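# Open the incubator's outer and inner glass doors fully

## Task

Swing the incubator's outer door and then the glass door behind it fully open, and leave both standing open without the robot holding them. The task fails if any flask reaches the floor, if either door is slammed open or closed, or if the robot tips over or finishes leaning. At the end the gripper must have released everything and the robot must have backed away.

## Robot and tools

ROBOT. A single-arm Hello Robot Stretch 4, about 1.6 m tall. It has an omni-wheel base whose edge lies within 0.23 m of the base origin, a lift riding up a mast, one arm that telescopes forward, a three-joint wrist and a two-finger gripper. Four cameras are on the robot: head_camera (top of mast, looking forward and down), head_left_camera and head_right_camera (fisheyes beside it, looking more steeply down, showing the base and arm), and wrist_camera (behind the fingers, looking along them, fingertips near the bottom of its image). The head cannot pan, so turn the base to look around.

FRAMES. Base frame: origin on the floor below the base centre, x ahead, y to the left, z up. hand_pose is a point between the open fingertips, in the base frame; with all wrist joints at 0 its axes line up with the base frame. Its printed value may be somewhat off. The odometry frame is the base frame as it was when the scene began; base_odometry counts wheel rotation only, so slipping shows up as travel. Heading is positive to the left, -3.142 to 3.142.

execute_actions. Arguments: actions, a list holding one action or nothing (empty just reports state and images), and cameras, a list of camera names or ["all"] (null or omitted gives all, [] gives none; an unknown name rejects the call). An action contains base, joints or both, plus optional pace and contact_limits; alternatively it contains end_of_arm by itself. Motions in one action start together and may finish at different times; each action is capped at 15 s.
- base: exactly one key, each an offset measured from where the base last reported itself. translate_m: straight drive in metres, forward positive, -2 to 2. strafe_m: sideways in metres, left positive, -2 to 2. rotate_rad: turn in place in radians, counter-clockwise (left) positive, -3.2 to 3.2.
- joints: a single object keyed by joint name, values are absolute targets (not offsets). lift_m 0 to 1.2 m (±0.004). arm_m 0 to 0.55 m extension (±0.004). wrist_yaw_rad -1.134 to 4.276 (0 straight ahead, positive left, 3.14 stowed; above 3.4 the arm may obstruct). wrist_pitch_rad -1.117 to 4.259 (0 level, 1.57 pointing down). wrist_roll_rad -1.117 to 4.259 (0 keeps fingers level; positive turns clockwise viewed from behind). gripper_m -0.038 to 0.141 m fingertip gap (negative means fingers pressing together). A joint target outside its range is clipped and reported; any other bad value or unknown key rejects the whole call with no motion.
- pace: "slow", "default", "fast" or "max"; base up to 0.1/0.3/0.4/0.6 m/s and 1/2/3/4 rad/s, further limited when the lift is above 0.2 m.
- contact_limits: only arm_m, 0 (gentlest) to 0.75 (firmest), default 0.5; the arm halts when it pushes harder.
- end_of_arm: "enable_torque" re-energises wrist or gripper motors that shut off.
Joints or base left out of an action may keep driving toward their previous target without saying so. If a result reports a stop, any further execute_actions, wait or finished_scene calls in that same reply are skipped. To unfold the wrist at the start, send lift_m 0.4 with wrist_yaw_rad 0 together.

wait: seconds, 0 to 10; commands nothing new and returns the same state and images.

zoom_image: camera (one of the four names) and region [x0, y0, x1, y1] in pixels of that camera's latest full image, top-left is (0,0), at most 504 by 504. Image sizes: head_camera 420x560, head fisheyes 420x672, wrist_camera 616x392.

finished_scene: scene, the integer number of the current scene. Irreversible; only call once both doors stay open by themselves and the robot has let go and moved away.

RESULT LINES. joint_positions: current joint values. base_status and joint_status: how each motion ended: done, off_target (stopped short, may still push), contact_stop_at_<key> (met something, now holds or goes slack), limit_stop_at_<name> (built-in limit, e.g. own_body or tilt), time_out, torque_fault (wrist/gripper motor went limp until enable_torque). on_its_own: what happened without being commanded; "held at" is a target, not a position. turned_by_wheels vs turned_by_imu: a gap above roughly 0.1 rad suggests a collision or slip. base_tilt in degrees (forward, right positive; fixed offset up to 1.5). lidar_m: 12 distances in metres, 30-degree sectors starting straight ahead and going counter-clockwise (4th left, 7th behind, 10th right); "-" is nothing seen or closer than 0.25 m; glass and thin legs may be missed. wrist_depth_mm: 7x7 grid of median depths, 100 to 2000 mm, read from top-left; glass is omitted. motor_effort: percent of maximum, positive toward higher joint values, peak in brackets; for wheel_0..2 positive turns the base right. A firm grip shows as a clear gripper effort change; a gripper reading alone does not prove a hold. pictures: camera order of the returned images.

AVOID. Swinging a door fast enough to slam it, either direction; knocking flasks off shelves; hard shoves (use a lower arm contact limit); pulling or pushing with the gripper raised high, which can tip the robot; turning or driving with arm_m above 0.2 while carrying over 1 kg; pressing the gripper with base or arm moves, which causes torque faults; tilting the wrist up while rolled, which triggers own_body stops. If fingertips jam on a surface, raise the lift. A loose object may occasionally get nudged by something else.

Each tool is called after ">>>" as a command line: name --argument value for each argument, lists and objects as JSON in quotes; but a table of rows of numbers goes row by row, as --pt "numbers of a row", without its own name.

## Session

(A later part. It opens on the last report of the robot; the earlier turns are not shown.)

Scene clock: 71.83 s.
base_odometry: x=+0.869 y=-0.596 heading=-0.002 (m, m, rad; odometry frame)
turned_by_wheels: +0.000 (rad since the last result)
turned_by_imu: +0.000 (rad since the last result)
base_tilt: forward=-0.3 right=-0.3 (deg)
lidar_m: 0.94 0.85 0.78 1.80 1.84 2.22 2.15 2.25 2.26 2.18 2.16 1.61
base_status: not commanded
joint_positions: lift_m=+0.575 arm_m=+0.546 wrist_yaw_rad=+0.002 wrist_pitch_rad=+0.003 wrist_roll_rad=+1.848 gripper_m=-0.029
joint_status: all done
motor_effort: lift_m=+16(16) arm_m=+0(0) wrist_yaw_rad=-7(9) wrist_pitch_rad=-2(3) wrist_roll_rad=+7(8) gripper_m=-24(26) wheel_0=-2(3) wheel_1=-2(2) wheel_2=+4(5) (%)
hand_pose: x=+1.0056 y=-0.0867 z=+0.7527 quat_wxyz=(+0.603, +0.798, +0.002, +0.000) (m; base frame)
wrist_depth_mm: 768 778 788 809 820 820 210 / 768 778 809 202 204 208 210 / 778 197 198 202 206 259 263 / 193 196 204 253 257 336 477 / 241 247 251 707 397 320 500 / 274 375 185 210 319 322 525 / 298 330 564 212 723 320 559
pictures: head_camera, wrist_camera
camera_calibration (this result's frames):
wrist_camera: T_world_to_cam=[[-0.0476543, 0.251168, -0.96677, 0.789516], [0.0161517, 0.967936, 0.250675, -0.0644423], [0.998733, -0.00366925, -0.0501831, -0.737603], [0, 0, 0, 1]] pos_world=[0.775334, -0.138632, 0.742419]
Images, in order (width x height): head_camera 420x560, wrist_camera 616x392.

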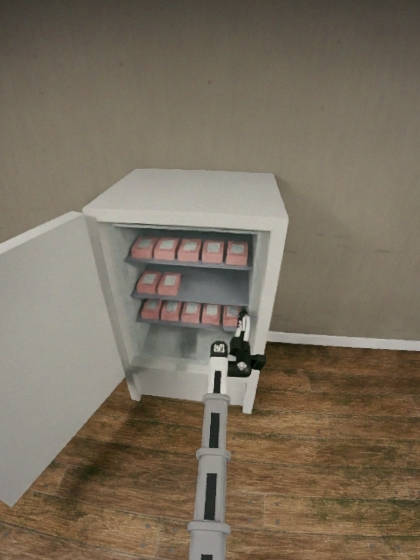

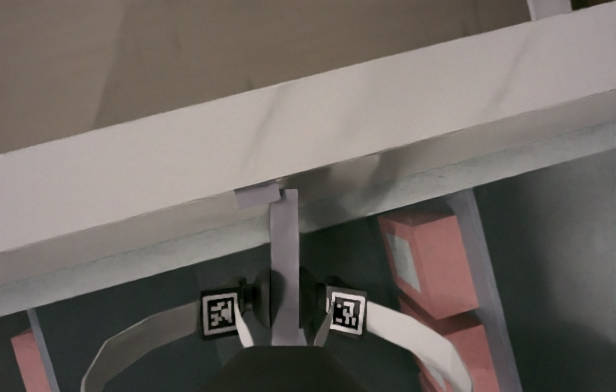

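>>> execute_actions --actions '[{"joints": {"wrist_roll_rad": 2.2}}]' --cameras '["wrist_camera"]'

>>> execute_actions --actions '[{"joints": {"arm_m": 0.5}, "pace": "slow"}]' --cameras '["wrist_camera", "head_camera"]'

Scene clock: 72.87 s.
base_odometry: x=+0.869 y=-0.596 heading=-0.002 (m, m, rad; odometry frame)
turned_by_wheels: +0.000 (rad since the last result)
turned_by_imu: +0.000 (rad since the last result)
base_tilt: forward=-0.2 right=-0.3 (deg)
lidar_m: 0.96 0.86 0.79 1.80 1.86 2.22 2.15 2.25 2.25 2.20 2.15 1.63
base_status: not commanded
joint_positions: lift_m=+0.575 arm_m=+0.546 wrist_yaw_rad=+0.001 wrist_pitch_rad=+0.002 wrist_roll_rad=+2.198 gripper_m=-0.029
joint_status: all done
motor_effort: lift_m=+16(16) arm_m=+0(0) wrist_yaw_rad=-4(6) wrist_pitch_rad=+1(1) wrist_roll_rad=+7(13) gripper_m=-23(22) wheel_0=-1(2) wheel_1=-1(2) wheel_2=+2(4) (%)
hand_pose: x=+1.0056 y=-0.0870 z=+0.7530 quat_wxyz=(+0.454, +0.891, +0.001, +0.000) (m; base frame)
wrist_depth_mm: 768 778 809 809 206 258 265 / 768 788 778 202 256 260 415 / 768 778 200 217 257 609 469 / 768 196 199 253 338 615 530 / 194 196 249 699 707 322 609 / 194 244 185 211 715 324 640 / 242 244 484 212 585 366 330
pictures: wrist_camera
camera_calibration (this result's frames):
wrist_camera: T_world_to_cam=[[-0.0465219, 0.567617, -0.821977, 0.707264], [0.0174421, 0.823205, 0.567477, -0.316728], [0.998765, 0.0120631, -0.0481975, -0.737672], [0, 0, 0, 1]] pos_world=[0.775189, -0.131824, 0.725537]
Images, in order (width x height): wrist_camera 616x392.

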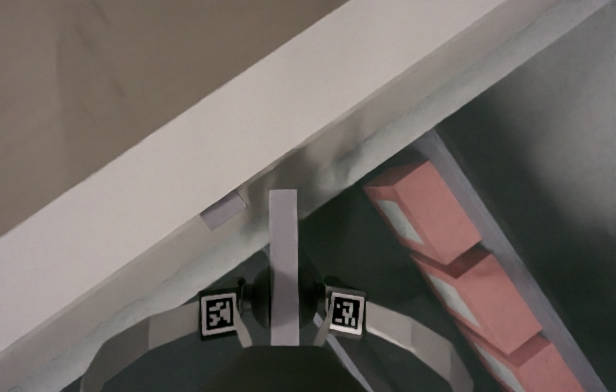

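Scene clock: 74.50 s.
base_odometry: x=+0.869 y=-0.596 heading=-0.001 (m, m, rad; odometry frame)
turned_by_wheels: +0.001 (rad since the last result)
turned_by_imu: +0.001 (rad since the last result)
base_tilt: forward=-0.3 right=-0.3 (deg)
lidar_m: 0.95 0.87 0.79 1.81 1.86 2.22 2.15 2.25 2.27 2.19 2.15 1.61
base_status: not commanded
joint_positions: lift_m=+0.575 arm_m=+0.501 wrist_yaw_rad=+0.006 wrist_pitch_rad=+0.001 wrist_roll_rad=+2.199 gripper_m=-0.029
joint_status: all done
on_its_own: wrist_yaw_rad is at rest, and its effort (-17) is outside its rest range (-13 to +13)
motor_effort: lift_m=+16(16) arm_m=-7(11) wrist_yaw_rad=-17(18) wrist_pitch_rad=+3(3) wrist_roll_rad=+5(8) gripper_m=-21(22) wheel_0=+4(4) wheel_1=+1(1) wheel_2=+5(5) (%)
hand_pose: x=+0.9612 y=-0.0856 z=+0.7532 quat_wxyz=(+0.454, +0.891, +0.003, +0.001) (m; base frame)
wrist_depth_mm: 798 820 842 831 249 303 353 / 798 820 831 246 300 469 415 / 798 831 241 271 301 621 469 / 809 239 243 296 364 683 525 / 235 238 294 750 750 373 615 / 236 287 186 209 741 373 707 / 285 327 477 213 634 375 488
pictures: head_camera, wrist_camera
camera_calibration (this result's frames):
wrist_camera: T_world_to_cam=[[-0.0487526, 0.568176, -0.821461, 0.706359], [0.0131412, 0.822733, 0.568276, -0.313706], [0.998724, 0.0169099, -0.0475769, -0.693364], [0, 0, 0, 1]] pos_world=[0.731039, -0.131516, 0.72553]
Images, in order (width x height): head_camera 420x560, wrist_camera 616x392.

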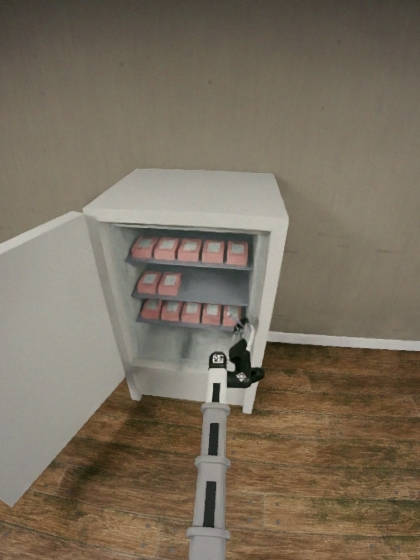

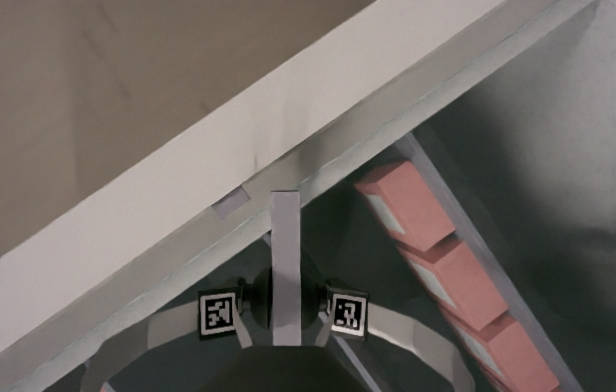

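>>> execute_actions --actions '[{"base": {"strafe_m": 0.027}, "joints": {"arm_m": 0.415, "wrist_roll_rad": 1.6}}]' --cameras '["wrist_camera", "head_camera"]'

Scene clock: 76.43 s.
base_odometry: x=+0.869 y=-0.568 heading=-0.001 (m, m, rad; odometry frame)
turned_by_wheels: +0.000 (rad since the last result)
turned_by_imu: +0.000 (rad since the last result)
base_tilt: forward=-0.1 right=-0.3 (deg)
lidar_m: 0.95 0.83 0.76 1.78 1.81 2.22 2.15 2.26 2.29 2.22 2.15 1.61
base_status: done
joint_positions: lift_m=+0.575 arm_m=+0.416 wrist_yaw_rad=+0.002 wrist_pitch_rad=+0.003 wrist_roll_rad=+1.601 gripper_m=-0.029
joint_status: all done
motor_effort: lift_m=+16(16) arm_m=-7(6) wrist_yaw_rad=-6(23) wrist_pitch_rad=-3(3) wrist_roll_rad=-2(8) gripper_m=-21(22) wheel_0=+1(7) wheel_1=-1(9) wheel_2=+1(7) (%)
hand_pose: x=+0.8757 y=-0.0869 z=+0.7526 quat_wxyz=(+0.696, +0.718, +0.002, -0.001) (m; base frame)
wrist_depth_mm: 917 904 931 931 946 960 960 / 891 917 917 931 960 976 960 / 320 324 329 334 340 340 343 / 368 375 379 382 389 559 442 / 539 439 831 831 452 683 480 / 539 430 185 200 424 668 484 / 539 410 723 217 452 603 484
pictures: head_camera, wrist_camera
camera_calibration (this result's frames):
wrist_camera: T_world_to_cam=[[-0.047431, 0.00774109, -0.998845, 0.786081], [0.0159283, 0.999849, 0.0069925, 0.124193], [0.998748, -0.0155782, -0.0475472, -0.610852], [0, 0, 0, 1]] pos_world=[0.645393, -0.139775, 0.75526]
Images, in order (width x height): head_camera 420x560, wrist_camera 616x392.

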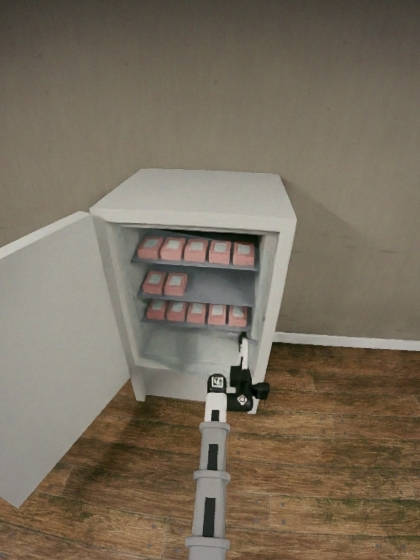

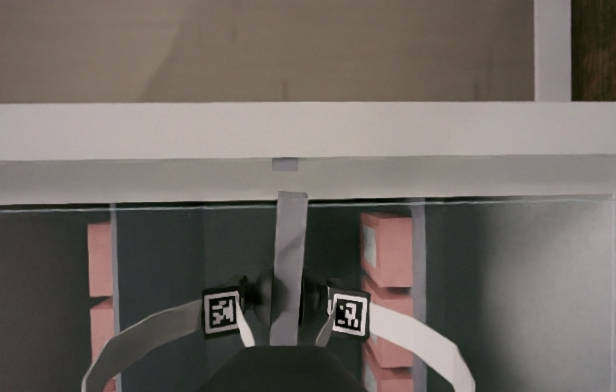

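>>> execute_actions --actions '[{"base": {"strafe_m": 0.034}, "joints": {"arm_m": 0.34}}]' --cameras '["wrist_camera"]'

>>> execute_actions --actions '[{"base": {"strafe_m": 0.041}, "joints": {"arm_m": 0.271}}]' --cameras '["wrist_camera", "head_camera"]'

Scene clock: 77.73 s.
base_odometry: x=+0.869 y=-0.534 heading=-0.001 (m, m, rad; odometry frame)
turned_by_wheels: +0.000 (rad since the last result)
turned_by_imu: +0.000 (rad since the last result)
base_tilt: forward=-0.2 right=-0.3 (deg)
lidar_m: 0.95 0.80 0.74 1.74 1.76 2.23 2.16 2.25 2.31 2.26 2.15 0.97
base_status: done
joint_positions: lift_m=+0.575 arm_m=+0.341 wrist_yaw_rad=+0.002 wrist_pitch_rad=+0.003 wrist_roll_rad=+1.601 gripper_m=-0.029
joint_status: all done
motor_effort: lift_m=+16(16) arm_m=-6(11) wrist_yaw_rad=-4(22) wrist_pitch_rad=-3(2) wrist_roll_rad=-1(2) gripper_m=-21(23) wheel_0=+0(8) wheel_1=+0(3) wheel_2=+0(5) (%)
hand_pose: x=+0.8007 y=-0.0869 z=+0.7526 quat_wxyz=(+0.696, +0.718, +0.002, -0.001) (m; base frame)
wrist_depth_mm: 960 991 991 1025 1025 1025 976 / 960 991 991 991 1025 1008 917 / 415 421 436 449 462 469 477 / 512 535 866 904 585 627 484 / 535 539 904 904 591 676 488 / 544 580 185 201 521 691 484 / 530 484 715 224 530 603 488
pictures: wrist_camera
camera_calibration (this result's frames):
wrist_camera: T_world_to_cam=[[-0.0474354, 0.0074995, -0.998846, 0.782506], [0.0159136, 0.999851, 0.0067513, 0.125576], [0.998748, -0.015575, -0.0475477, -0.535953], [0, 0, 0, 1]] pos_world=[0.570402, -0.139774, 0.755272]
Images, in order (width x height): wrist_camera 616x392.

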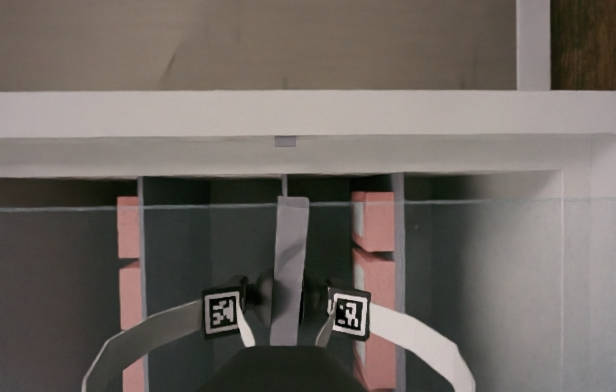

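Scene clock: 78.83 s.
base_odometry: x=+0.869 y=-0.493 heading=-0.001 (m, m, rad; odometry frame)
turned_by_wheels: +0.001 (rad since the last result)
turned_by_imu: +0.000 (rad since the last result)
base_tilt: forward=-0.3 right=-0.3 (deg)
lidar_m: 0.95 0.76 0.70 1.68 1.72 2.20 2.16 2.25 2.36 2.29 2.16 1.00
base_status: done
joint_positions: lift_m=+0.575 arm_m=+0.272 wrist_yaw_rad=+0.005 wrist_pitch_rad=+0.003 wrist_roll_rad=+1.601 gripper_m=-0.029
joint_status: all done
on_its_own: wrist_yaw_rad is at rest, and its effort (-16) is outside its rest range (-13 to +13)
motor_effort: lift_m=+16(16) arm_m=-7(5) wrist_yaw_rad=-16(15) wrist_pitch_rad=-3(3) wrist_roll_rad=+0(2) gripper_m=-22(22) wheel_0=+4(9) wheel_1=+0(8) wheel_2=+3(2) (%)
hand_pose: x=+0.7321 y=-0.0859 z=+0.7526 quat_wxyz=(+0.696, +0.718, +0.003, +0.001) (m; base frame)
wrist_depth_mm: 1042 1042 1060 1060 1078 1098 976 / 462 466 477 480 480 484 492 / 504 521 525 530 539 544 525 / 539 691 976 960 891 676 525 / 539 691 960 976 917 668 525 / 535 676 185 200 580 683 530 / 535 564 723 229 609 597 530
pictures: head_camera, wrist_camera
camera_calibration (this result's frames):
wrist_camera: T_world_to_cam=[[-0.0475744, 0.0072606, -0.998841, 0.77929], [0.0124132, 0.999901, 0.00667707, 0.12828], [0.998791, -0.0120811, -0.0476598, -0.467095], [0, 0, 0, 1]] pos_world=[0.502012, -0.139568, 0.755269]
Images, in order (width x height): head_camera 420x560, wrist_camera 616x392.

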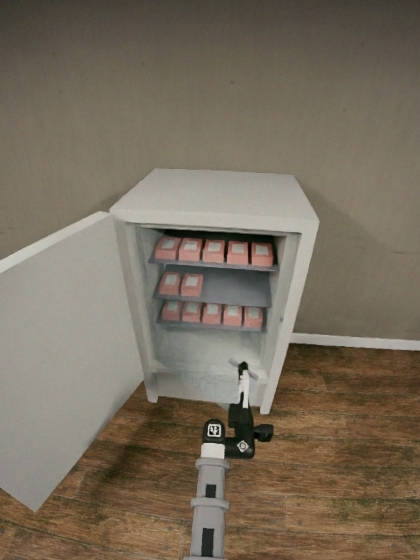

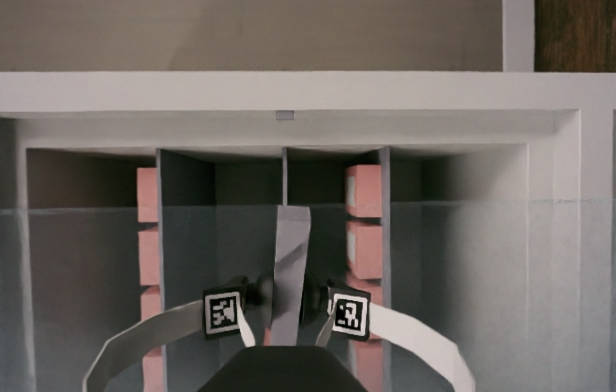

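>>> execute_actions --actions '[{"base": {"strafe_m": 0.059}, "joints": {"arm_m": 0.216}}]' --cameras '["wrist_camera"]'

>>> execute_actions --actions '[{"base": {"strafe_m": 0.059}, "joints": {"arm_m": 0.171}}]' --cameras '["wrist_camera", "head_camera"]'

Scene clock: 80.43 s.
base_odometry: x=+0.869 y=-0.434 heading=-0.001 (m, m, rad; odometry frame)
turned_by_wheels: -0.001 (rad since the last result)
turned_by_imu: -0.001 (rad since the last result)
base_tilt: forward=-0.3 right=-0.4 (deg)
lidar_m: 0.95 0.72 0.64 1.64 1.70 2.20 2.15 2.25 2.42 2.35 2.17 0.99
base_status: done
joint_positions: lift_m=+0.575 arm_m=+0.217 wrist_yaw_rad=-0.007 wrist_pitch_rad=+0.004 wrist_roll_rad=+1.601 gripper_m=-0.029
joint_status: all done
on_its_own: wrist_yaw_rad is at rest, and its effort (+20) is outside its rest range (-13 to +13)
motor_effort: lift_m=+16(16) arm_m=-5(10) wrist_yaw_rad=+20(22) wrist_pitch_rad=-4(4) wrist_roll_rad=-2(1) gripper_m=-21(24) wheel_0=-3(2) wheel_1=-2(5) wheel_2=-3(5) (%)
hand_pose: x=+0.6757 y=-0.0894 z=+0.7525 quat_wxyz=(+0.696, +0.718, -0.001, -0.004) (m; base frame)
wrist_depth_mm: 1078 1138 1138 1160 1160 1160 976 / 517 525 535 539 549 559 564 / 564 634 741 699 647 627 574 / 564 741 1042 1025 991 668 580 / 564 723 1025 723 1008 668 580 / 580 683 184 200 654 676 585 / 559 627 723 240 798 609 580
pictures: wrist_camera
camera_calibration (this result's frames):
wrist_camera: T_world_to_cam=[[-0.0477786, 0.00782262, -0.998827, 0.776724], [0.0247025, 0.999673, 0.00664761, 0.124223], [0.998552, -0.0243559, -0.0479562, -0.411498], [0, 0, 0, 1]] pos_world=[0.444944, -0.140281, 0.755253]
Images, in order (width x height): wrist_camera 616x392.

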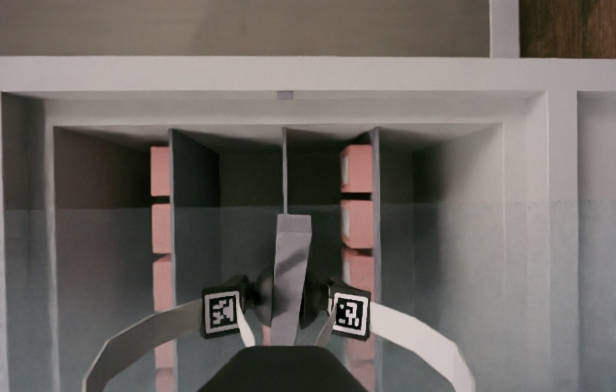

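Scene clock: 81.63 s.
base_odometry: x=+0.869 y=-0.375 heading=-0.002 (m, m, rad; odometry frame)
turned_by_wheels: -0.001 (rad since the last result)
turned_by_imu: -0.001 (rad since the last result)
base_tilt: forward=-0.3 right=-0.3 (deg)
lidar_m: 0.96 0.64 0.59 1.57 1.61 2.20 2.14 2.25 2.50 2.41 2.17 0.99
base_status: done
joint_positions: lift_m=+0.575 arm_m=+0.172 wrist_yaw_rad=-0.013 wrist_pitch_rad=+0.004 wrist_roll_rad=+1.601 gripper_m=-0.029
joint_status: all done
on_its_own: wrist_yaw_rad is at rest, and its effort (+37) is outside its rest range (-13 to +13)
motor_effort: lift_m=+16(16) arm_m=-3(8) wrist_yaw_rad=+37(37) wrist_pitch_rad=-4(4) wrist_roll_rad=-1(1) gripper_m=-19(21) wheel_0=-5(8) wheel_1=-2(14) wheel_2=-7(6) (%)
hand_pose: x=+0.6298 y=-0.0911 z=+0.7524 quat_wxyz=(+0.696, +0.718, -0.003, -0.006) (m; base frame)
wrist_depth_mm: 1160 1182 1205 1182 1205 1205 931 / 574 627 621 634 654 640 634 / 597 750 866 1060 904 676 661 / 597 778 1042 1098 991 676 668 / 603 778 1008 715 991 676 668 / 603 723 186 198 683 676 668 / 591 683 723 252 699 654 668
pictures: head_camera, wrist_camera
camera_calibration (this result's frames):
wrist_camera: T_world_to_cam=[[-0.0479121, 0.00786949, -0.998821, 0.774577], [0.0304745, 0.999515, 0.00641314, 0.123543], [0.998387, -0.0301312, -0.0481287, -0.366026], [0, 0, 0, 1]] pos_world=[0.398782, -0.140608, 0.755255]
Images, in order (width x height): head_camera 420x560, wrist_camera 616x392.

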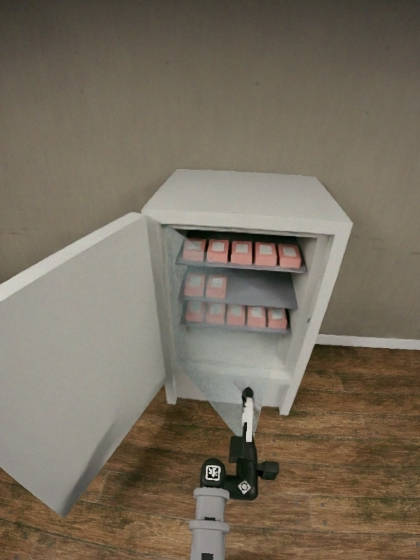

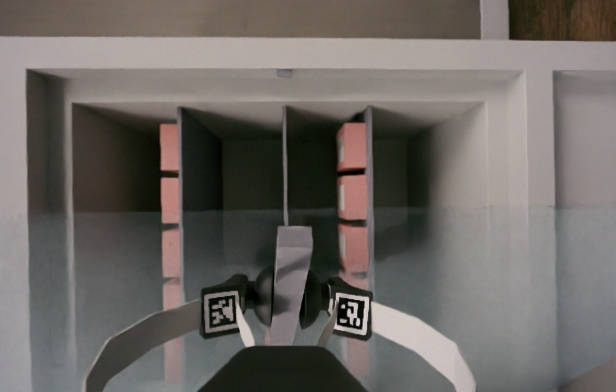

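>>> execute_actions --actions '[{"base": {"strafe_m": 0.076}, "joints": {"arm_m": 0.116}}]' --cameras '["wrist_camera", "head_camera"]'

Scene clock: 83.37 s.
base_odometry: x=+0.869 y=-0.299 heading=-0.002 (m, m, rad; odometry frame)
turned_by_wheels: +0.000 (rad since the last result)
turned_by_imu: +0.000 (rad since the last result)
base_tilt: forward=-0.3 right=-0.4 (deg)
lidar_m: 0.89 0.56 0.52 1.52 1.53 2.19 2.14 2.25 2.56 2.49 2.15 1.00
base_status: done
joint_positions: lift_m=+0.575 arm_m=+0.117 wrist_yaw_rad=-0.003 wrist_pitch_rad=+0.004 wrist_roll_rad=+1.601 gripper_m=-0.029
joint_status: all done
motor_effort: lift_m=+16(16) arm_m=-5(11) wrist_yaw_rad=+10(41) wrist_pitch_rad=-6(6) wrist_roll_rad=-2(2) gripper_m=-21(25) wheel_0=+1(12) wheel_1=-1(6) wheel_2=+0(9) (%)
hand_pose: x=+0.5761 y=-0.0884 z=+0.7523 quat_wxyz=(+0.696, +0.718, +0.000, -0.003) (m; base frame)
wrist_depth_mm: 615 627 634 640 647 661 683 / 634 750 759 768 842 715 723 / 668 854 1042 1118 1078 715 723 / 668 842 1025 1118 1098 715 732 / 661 842 1008 778 1078 715 723 / 668 778 183 198 759 732 732 / 668 634 691 715 676 668 691
pictures: head_camera, wrist_camera
camera_calibration (this result's frames):
wrist_camera: T_world_to_cam=[[-0.0484618, 0.00736285, -0.998798, 0.772097], [0.0210239, 0.999759, 0.00634985, 0.127976], [0.998604, -0.0206909, -0.0486049, -0.311195], [0, 0, 0, 1]] pos_world=[0.345487, -0.140069, 0.75523]
Images, in order (width x height): head_camera 420x560, wrist_camera 616x392.

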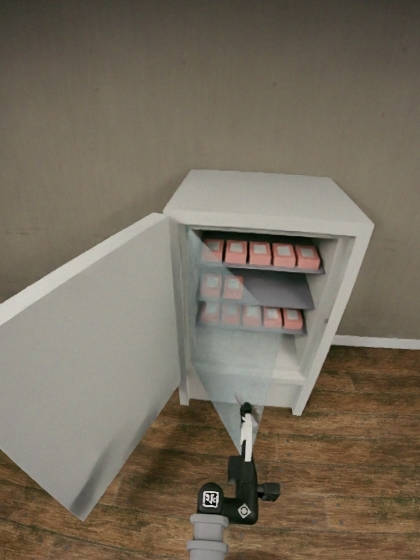

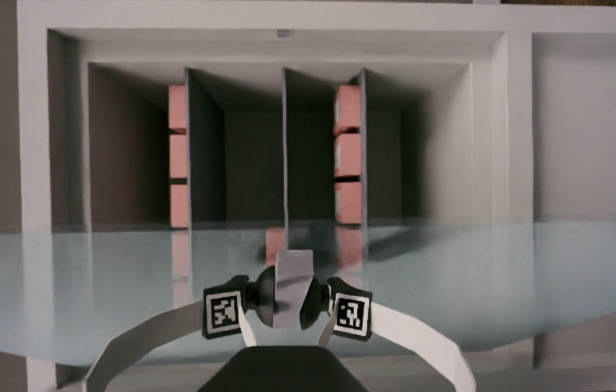

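>>> execute_actions --actions '[{"base": {"strafe_m": 0.098}, "joints": {"arm_m": 0.078}}]' --cameras '["wrist_camera", "head_left_camera"]'

Scene clock: 85.27 s.
base_odometry: x=+0.869 y=-0.201 heading=-0.003 (m, m, rad; odometry frame)
turned_by_wheels: -0.001 (rad since the last result)
turned_by_imu: -0.001 (rad since the last result)
base_tilt: forward=-0.4 right=-0.2 (deg)
lidar_m: 0.73 0.46 0.46 1.43 1.41 2.03 2.13 2.25 2.66 2.59 2.19 1.02
base_status: done
joint_positions: lift_m=+0.575 arm_m=+0.078 wrist_yaw_rad=-0.012 wrist_pitch_rad=+0.004 wrist_roll_rad=+1.600 gripper_m=-0.030
joint_status: all done
on_its_own: wrist_yaw_rad is at rest, and its effort (+35) is outside its rest range (-13 to +13)
motor_effort: lift_m=+16(16) arm_m=-1(12) wrist_yaw_rad=+35(53) wrist_pitch_rad=-6(9) wrist_roll_rad=+2(1) gripper_m=-17(28) wheel_0=-2(7) wheel_1=+0(10) wheel_2=-7(14) (%)
hand_pose: x=+0.5365 y=-0.0909 z=+0.7522 quat_wxyz=(+0.697, +0.718, -0.003, -0.006) (m; base frame)
wrist_depth_mm: 715 732 723 750 759 732 788 / 707 854 917 931 960 759 759 / 715 866 1025 1182 1078 750 768 / 715 866 1025 1182 1078 759 759 / 715 842 931 878 991 759 768 / 715 715 183 203 707 715 759 / 597 564 603 621 580 580 891
pictures: head_left_camera, wrist_camera
camera_calibration (this result's frames):
wrist_camera: T_world_to_cam=[[-0.0486032, 0.00740131, -0.998791, 0.770194], [0.0297702, 0.999539, 0.00595818, 0.126908], [0.998374, -0.0294447, -0.0488011, -0.272292], [0, 0, 0, 1]] pos_world=[0.305505, -0.140567, 0.755218]
Images, in order (width x height): head_left_camera 420x672, wrist_camera 616x392.

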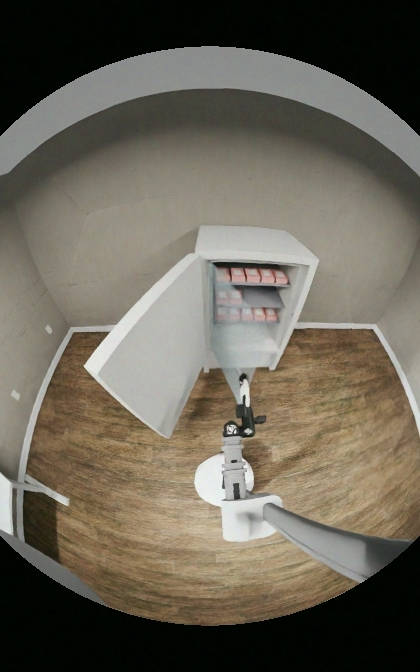

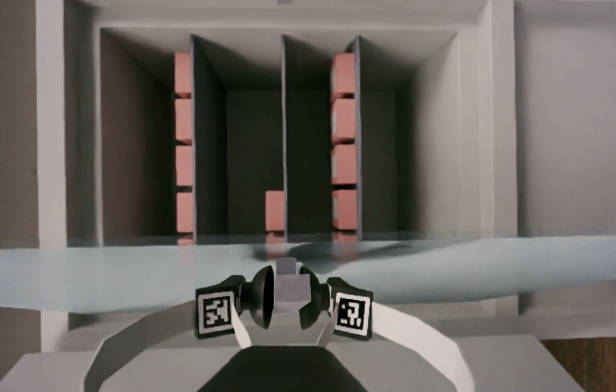

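>>> execute_actions --actions '[{"base": {"strafe_m": 0.1}, "joints": {"arm_m": 0.055}, "pace": "slow"}]' --cameras '["wrist_camera", "head_left_camera", "head_camera"]'

Scene clock: 87.77 s.
base_odometry: x=+0.869 y=-0.101 heading=-0.003 (m, m, rad; odometry frame)
turned_by_wheels: +0.000 (rad since the last result)
turned_by_imu: +0.000 (rad since the last result)
base_tilt: forward=-0.4 right=-0.3 (deg)
lidar_m: 0.58 0.38 2.08 1.40 1.33 1.84 2.12 2.23 2.74 2.69 2.18 1.02
base_status: done
joint_positions: lift_m=+0.575 arm_m=+0.056 wrist_yaw_rad=-0.004 wrist_pitch_rad=+0.005 wrist_roll_rad=+1.600 gripper_m=-0.029
joint_status: all done
motor_effort: lift_m=+16(16) arm_m=-4(13) wrist_yaw_rad=+12(35) wrist_pitch_rad=-7(8) wrist_roll_rad=+1(1) gripper_m=-19(27) wheel_0=-1(6) wheel_1=+1(9) wheel_2=-2(10) (%)
hand_pose: x=+0.5147 y=-0.0886 z=+0.7521 quat_wxyz=(+0.697, +0.717, +0.000, -0.003) (m; base frame)
wrist_depth_mm: 723 866 891 866 976 788 798 / 1281 866 1042 1182 1229 778 788 / 1255 842 1042 1205 1078 788 788 / 1281 866 1042 1205 1098 778 798 / 1255 732 759 759 768 741 788 / 585 597 185 196 569 597 778 / 480 449 484 500 473 469 488
pictures: head_camera, head_left_camera, wrist_camera
camera_calibration (this result's frames):
wrist_camera: T_world_to_cam=[[-0.0489667, 0.00666688, -0.998778, 0.76914], [0.0219299, 0.999744, 0.00559818, 0.129627], [0.99856, -0.021629, -0.0491003, -0.249597], [0, 0, 0, 1]] pos_world=[0.284057, -0.14012, 0.755219]
Images, in order (width x height): head_camera 420x560, head_left_camera 420x672, wrist_camera 616x392.

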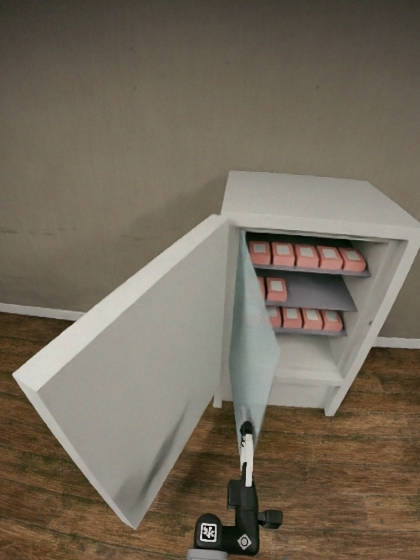

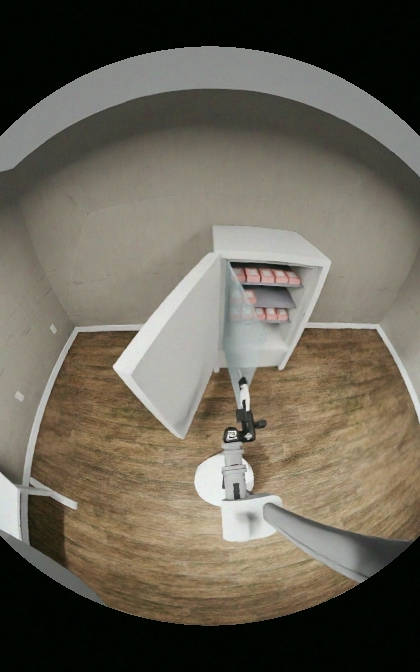

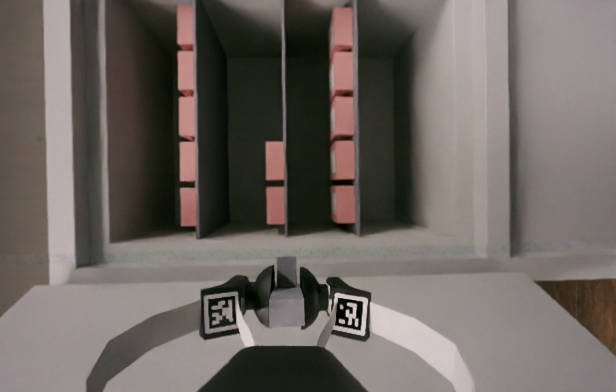

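>>> execute_actions --actions '[{"base": {"strafe_m": 0.06}, "joints": {"arm_m": 0.05}, "pace": "slow"}]' --cameras '["wrist_camera", "head_left_camera", "head_camera"]'

Scene clock: 89.77 s.
base_odometry: x=+0.870 y=-0.041 heading=-0.003 (m, m, rad; odometry frame)
turned_by_wheels: +0.000 (rad since the last result)
turned_by_imu: +0.000 (rad since the last result)
base_tilt: forward=-0.3 right=-0.4 (deg)
lidar_m: 0.50 0.34 2.03 1.38 1.24 1.78 2.10 2.23 2.83 2.75 2.17 1.01
base_status: done
joint_positions: lift_m=+0.575 arm_m=+0.052 wrist_yaw_rad=+0.003 wrist_pitch_rad=+0.005 wrist_roll_rad=+1.600 gripper_m=-0.029
joint_status: all done
motor_effort: lift_m=+16(16) arm_m=-9(16) wrist_yaw_rad=-10(14) wrist_pitch_rad=-9(9) wrist_roll_rad=+1(1) gripper_m=-23(27) wheel_0=-3(8) wheel_1=-1(4) wheel_2=+6(5) (%)
hand_pose: x=+0.5113 y=-0.0864 z=+0.7519 quat_wxyz=(+0.697, +0.717, +0.003, -0.001) (m; base frame)
wrist_depth_mm: 1255 854 1008 991 1078 778 798 / 1281 866 1042 1205 1182 788 798 / 1281 854 1060 891 1078 778 809 / 1281 798 820 820 904 788 798 / 634 640 647 640 647 647 750 / 492 504 183 193 477 504 504 / 407 382 407 418 397 399 413
pictures: head_camera, head_left_camera, wrist_camera
camera_calibration (this result's frames):
wrist_camera: T_world_to_cam=[[-0.0497835, 0.00628992, -0.99874, 0.76909], [0.0143521, 0.999881, 0.0055817, 0.131413], [0.998657, -0.0140562, -0.0498679, -0.245042], [0, 0, 0, 1]] pos_world=[0.281115, -0.139679, 0.755167]
Images, in order (width x height): head_camera 420x560, head_left_camera 420x672, wrist_camera 616x392.

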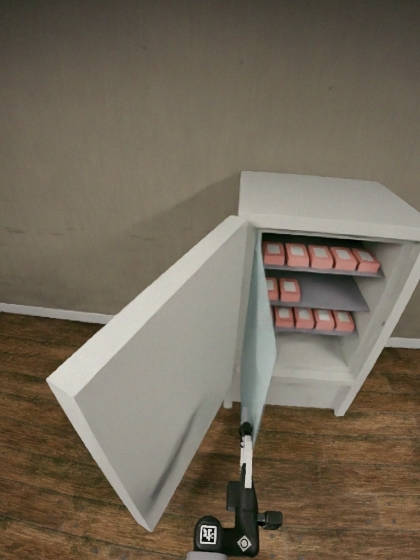

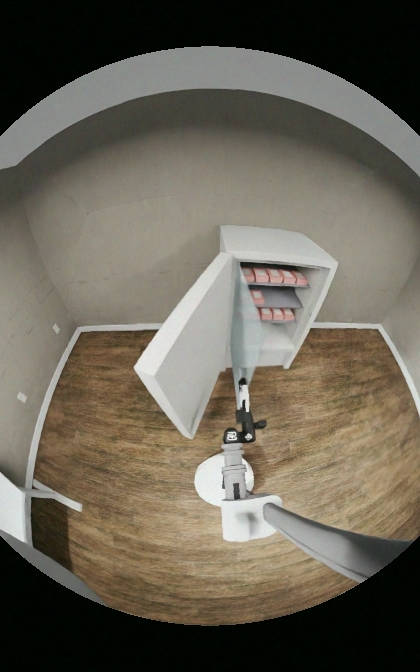

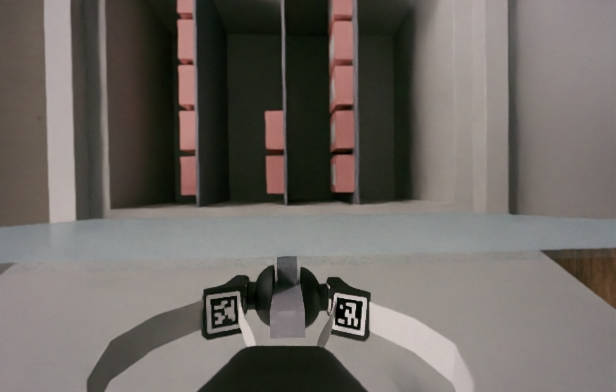

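>>> execute_actions --actions '[{"base": {"strafe_m": 0.04}, "joints": {"arm_m": 0.06}, "pace": "slow"}]' --cameras '["wrist_camera", "head_left_camera", "head_camera"]'

Scene clock: 91.40 s.
base_odometry: x=+0.870 y=-0.002 heading=-0.003 (m, m, rad; odometry frame)
turned_by_wheels: +0.000 (rad since the last result)
turned_by_imu: +0.000 (rad since the last result)
base_tilt: forward=-0.3 right=-0.4 (deg)
lidar_m: 0.42 0.33 1.98 1.38 1.21 1.64 2.11 2.24 2.87 2.78 2.18 1.01
base_status: done
joint_positions: lift_m=+0.575 arm_m=+0.058 wrist_yaw_rad=-0.003 wrist_pitch_rad=+0.004 wrist_roll_rad=+1.600 gripper_m=-0.029
joint_status: all done
motor_effort: lift_m=+16(16) arm_m=+9(18) wrist_yaw_rad=+8(17) wrist_pitch_rad=-6(10) wrist_roll_rad=+2(1) gripper_m=-19(24) wheel_0=+0(3) wheel_1=+3(12) wheel_2=-3(5) (%)
hand_pose: x=+0.5175 y=-0.0882 z=+0.7522 quat_wxyz=(+0.697, +0.717, +0.001, -0.002) (m; base frame)
wrist_depth_mm: 723 866 1098 1060 1078 778 788 / 1255 854 1042 1229 1205 778 809 / 1281 866 1042 931 1060 788 798 / 1255 732 750 768 778 741 798 / 564 564 569 574 574 569 615 / 442 445 186 196 427 449 449 / 362 340 364 165 355 353 366
pictures: head_camera, head_left_camera, wrist_camera
camera_calibration (this result's frames):
wrist_camera: T_world_to_cam=[[-0.0486359, 0.00658519, -0.998795, 0.769202], [0.0203223, 0.999778, 0.00560209, 0.129933], [0.99861, -0.0200253, -0.0487589, -0.252567], [0, 0, 0, 1]] pos_world=[0.286986, -0.140027, 0.755232]
Images, in order (width x height): head_camera 420x560, head_left_camera 420x672, wrist_camera 616x392.

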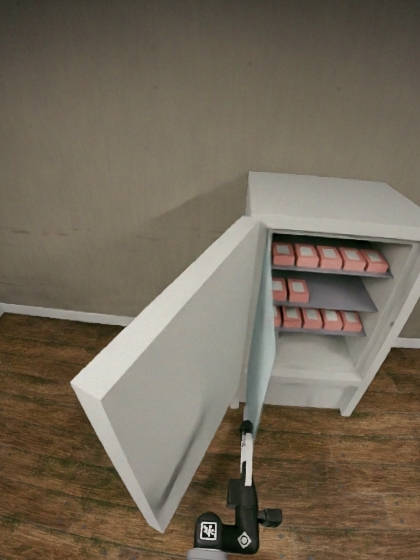

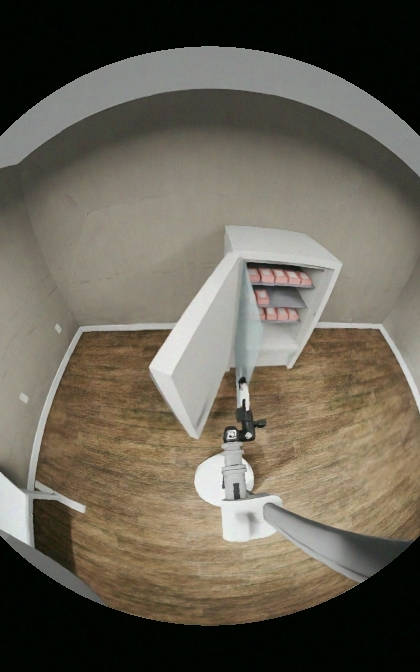

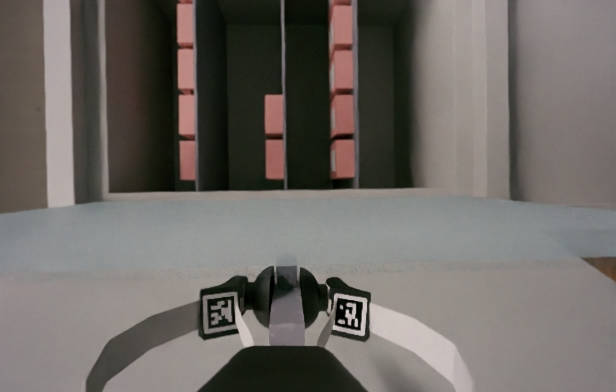

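>>> execute_actions --actions '[{"base": {"strafe_m": 0.04}, "joints": {"arm_m": 0.064}, "pace": "slow"}]' --cameras '["wrist_camera", "head_left_camera", "head_camera"]'

Scene clock: 93.13 s.
base_odometry: x=+0.870 y=+0.038 heading=-0.003 (m, m, rad; odometry frame)
turned_by_wheels: +0.000 (rad since the last result)
turned_by_imu: +0.000 (rad since the last result)
base_tilt: forward=-0.2 right=-0.4 (deg)
lidar_m: 0.37 0.31 1.93 1.37 1.18 1.63 2.12 2.23 2.91 2.83 2.21 1.01
base_status: done
joint_positions: lift_m=+0.575 arm_m=+0.064 wrist_yaw_rad=+0.001 wrist_pitch_rad=+0.006 wrist_roll_rad=+1.600 gripper_m=-0.029
joint_status: all done
motor_effort: lift_m=+16(16) arm_m=+3(12) wrist_yaw_rad=-3(12) wrist_pitch_rad=-10(10) wrist_roll_rad=+1(0) gripper_m=-24(24) wheel_0=-6(8) wheel_1=+0(7) wheel_2=+3(4) (%)
hand_pose: x=+0.5230 y=-0.0871 z=+0.7518 quat_wxyz=(+0.697, +0.717, +0.002, -0.002) (m; base frame)
wrist_depth_mm: 707 866 1078 1138 1160 778 788 / 723 878 1042 854 1160 778 788 / 1281 866 1060 917 1078 778 788 / 691 699 699 715 715 741 768 / 488 492 492 488 492 496 496 / 382 379 185 193 368 382 384 / 312 291 312 166 304 303 315
pictures: head_camera, head_left_camera, wrist_camera
camera_calibration (this result's frames):
wrist_camera: T_world_to_cam=[[-0.0500823, 0.00638266, -0.998725, 0.769714], [0.0167609, 0.999844, 0.00554931, 0.130703], [0.998604, -0.0164616, -0.0501814, -0.256657], [0, 0, 0, 1]] pos_world=[0.292657, -0.13982, 0.755127]
Images, in order (width x height): head_camera 420x560, head_left_camera 420x672, wrist_camera 616x392.

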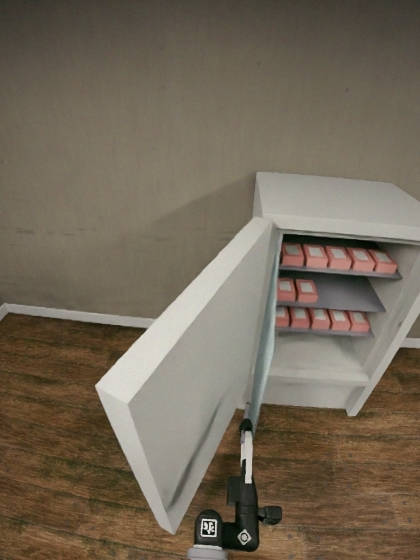

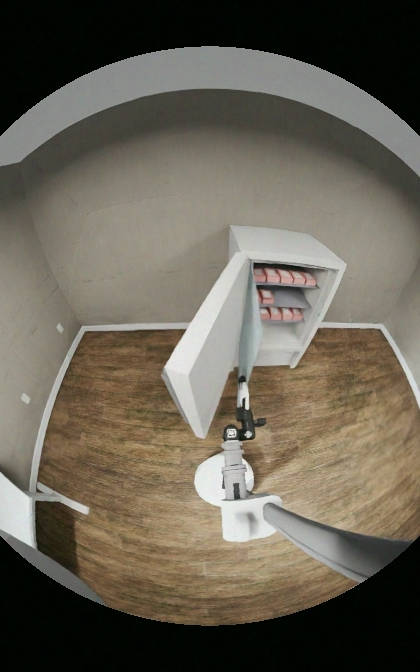

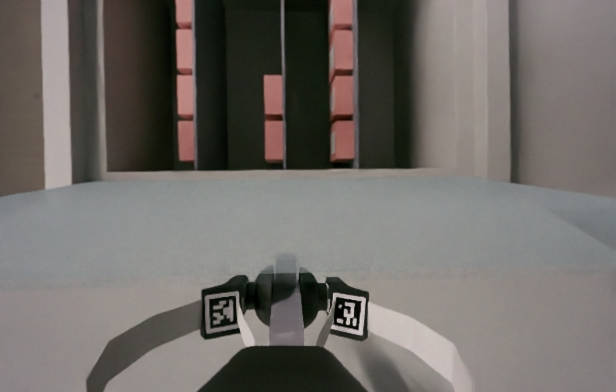

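>>> execute_actions --actions '[{"joints": {"wrist_yaw_rad": 0.06}}]' --cameras '["wrist_camera", "head_camera"]'

Scene clock: 94.20 s.
base_odometry: x=+0.870 y=+0.038 heading=-0.003 (m, m, rad; odometry frame)
turned_by_wheels: +0.000 (rad since the last result)
turned_by_imu: +0.000 (rad since the last result)
base_tilt: forward=-0.3 right=-0.3 (deg)
lidar_m: 0.35 0.30 1.94 1.24 1.19 1.65 2.12 2.23 2.91 2.82 2.21 1.01
base_status: not commanded
joint_positions: lift_m=+0.575 arm_m=+0.064 wrist_yaw_rad=+0.058 wrist_pitch_rad=+0.005 wrist_roll_rad=+1.599 gripper_m=-0.029
joint_status: all done
motor_effort: lift_m=+16(16) arm_m=+3(3) wrist_yaw_rad=+4(29) wrist_pitch_rad=-8(10) wrist_roll_rad=+5(9) gripper_m=-20(24) wheel_0=+0(6) wheel_1=+0(1) wheel_2=-1(3) (%)
hand_pose: x=+0.5275 y=-0.0705 z=+0.7520 quat_wxyz=(+0.697, +0.717, +0.023, +0.019) (m; base frame)
wrist_depth_mm: 707 878 1078 1138 1078 750 759 / 715 854 1078 878 1060 750 768 / 707 732 778 778 891 759 778 / 569 574 574 580 585 585 732 / 430 430 433 436 433 439 439 / 343 345 185 197 334 351 351 / 286 268 289 167 282 282 291
pictures: head_camera, wrist_camera
camera_calibration (this result's frames):
wrist_camera: T_world_to_cam=[[-0.0493884, 0.00254543, -0.998776, 0.769501], [-0.0405355, 0.999168, 0.00455086, 0.144887], [0.997957, 0.0407106, -0.0492441, -0.257216], [0, 0, 0, 1]] pos_world=[0.300568, -0.136254, 0.755234]
Images, in order (width x height): head_camera 420x560, wrist_camera 616x392.

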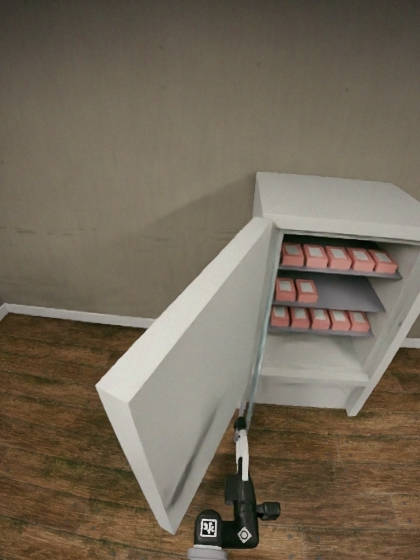

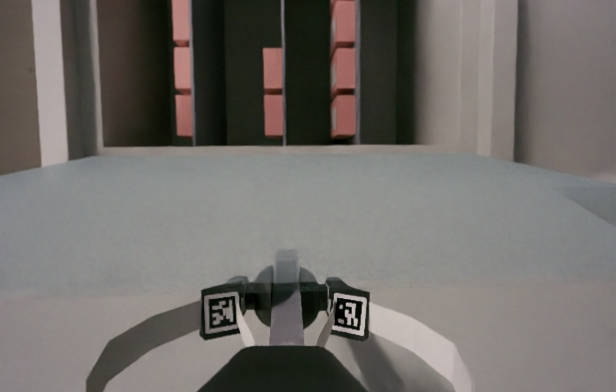

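>>> execute_actions --actions '[{"joints": {"wrist_yaw_rad": 0.13}}]' --cameras '["wrist_camera", "head_camera"]'

Scene clock: 95.00 s.
base_odometry: x=+0.870 y=+0.038 heading=-0.003 (m, m, rad; odometry frame)
turned_by_wheels: +0.000 (rad since the last result)
turned_by_imu: +0.000 (rad since the last result)
base_tilt: forward=-0.2 right=-0.3 (deg)
lidar_m: 0.34 0.30 1.95 1.39 1.19 1.63 2.11 2.26 2.91 2.83 2.18 1.02
base_status: not commanded
joint_positions: lift_m=+0.575 arm_m=+0.064 wrist_yaw_rad=+0.127 wrist_pitch_rad=+0.005 wrist_roll_rad=+1.598 gripper_m=-0.029
joint_status: all done
motor_effort: lift_m=+16(16) arm_m=+3(3) wrist_yaw_rad=+8(32) wrist_pitch_rad=-8(7) wrist_roll_rad=+9(11) gripper_m=-21(22) wheel_0=-2(2) wheel_1=+0(0) wheel_2=-2(4) (%)
hand_pose: x=+0.5317 y=-0.0501 z=+0.7520 quat_wxyz=(+0.696, +0.715, +0.047, +0.043) (m; base frame)
wrist_depth_mm: 676 866 1078 854 1060 723 723 / 683 854 1060 878 1078 732 750 / 654 668 676 683 691 699 732 / 480 484 484 492 496 500 504 / 379 377 379 366 384 389 389 / 309 310 185 196 306 317 317 / 263 248 264 170 258 259 270
pictures: head_camera, wrist_camera
camera_calibration (this result's frames):
wrist_camera: T_world_to_cam=[[-0.0492585, -0.00242067, -0.998783, 0.769339], [-0.109238, 0.994011, 0.00297833, 0.162178], [0.992794, 0.109251, -0.049228, -0.256024], [0, 0, 0, 1]] pos_world=[0.309792, -0.131373, 0.755316]
Images, in order (width x height): head_camera 420x560, wrist_camera 616x392.

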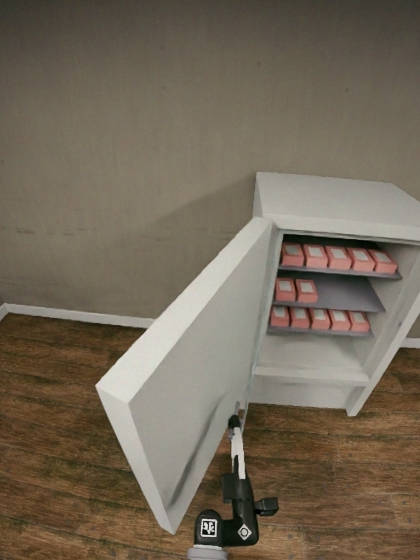

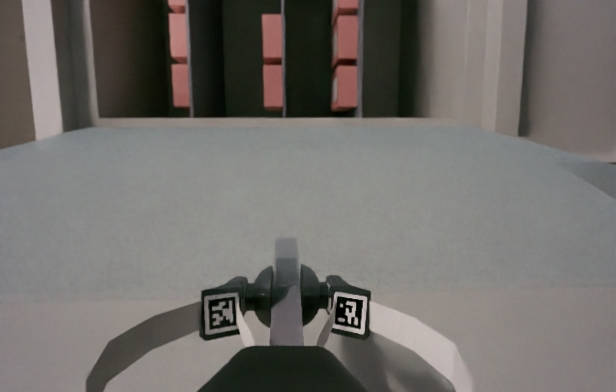

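>>> execute_actions --actions '[{"joints": {"wrist_yaw_rad": 0.2}}]' --cameras '["wrist_camera", "head_camera"]'

Scene clock: 95.87 s.
base_odometry: x=+0.870 y=+0.038 heading=-0.005 (m, m, rad; odometry frame)
turned_by_wheels: -0.001 (rad since the last result)
turned_by_imu: -0.002 (rad since the last result)
base_tilt: forward=-0.2 right=-0.3 (deg)
lidar_m: 0.37 0.30 1.95 1.39 1.17 1.65 2.12 2.24 2.92 2.83 2.21 1.02
base_status: not commanded
joint_positions: lift_m=+0.575 arm_m=+0.064 wrist_yaw_rad=+0.182 wrist_pitch_rad=+0.005 wrist_roll_rad=+1.599 gripper_m=-0.029
joint_status: all done
on_its_own: wrist_yaw_rad is at rest, and its effort (+50) is outside its rest range (-13 to +13)
motor_effort: lift_m=+16(16) arm_m=+3(3) wrist_yaw_rad=+50(56) wrist_pitch_rad=-8(7) wrist_roll_rad=+3(9) gripper_m=-19(22) wheel_0=-11(11) wheel_1=-2(2) wheel_2=-8(8) (%)
hand_pose: x=+0.5340 y=-0.0336 z=+0.7520 quat_wxyz=(+0.694, +0.714, +0.067, +0.062) (m; base frame)
wrist_depth_mm: 661 798 1078 842 1060 707 715 / 683 809 878 866 976 723 741 / 597 597 597 609 621 621 707 / 439 442 449 452 452 459 466 / 353 353 357 345 362 364 366 / 293 293 185 192 291 303 301 / 251 239 254 163 248 249 257
pictures: head_camera, wrist_camera
camera_calibration (this result's frames):
wrist_camera: T_world_to_cam=[[-0.0493884, -0.00322116, -0.998774, 0.769533], [-0.163934, 0.986459, 0.00492493, 0.173533], [0.985234, 0.163976, -0.0492477, -0.25423], [0, 0, 0, 1]] pos_world=[0.31693, -0.127016, 0.755215]
Images, in order (width x height): head_camera 420x560, wrist_camera 616x392.

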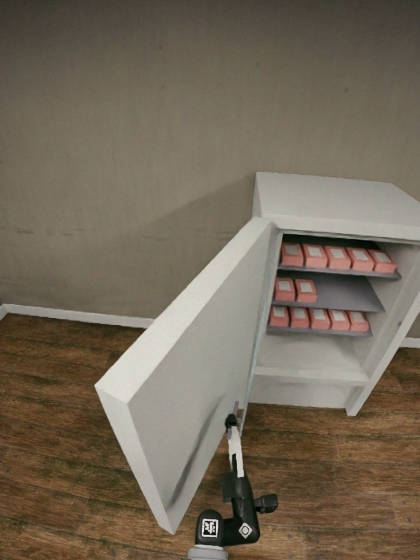

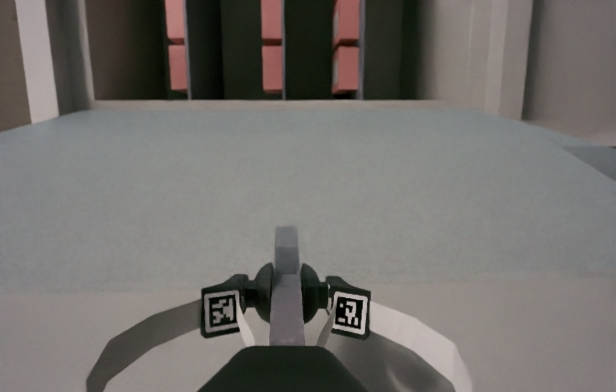

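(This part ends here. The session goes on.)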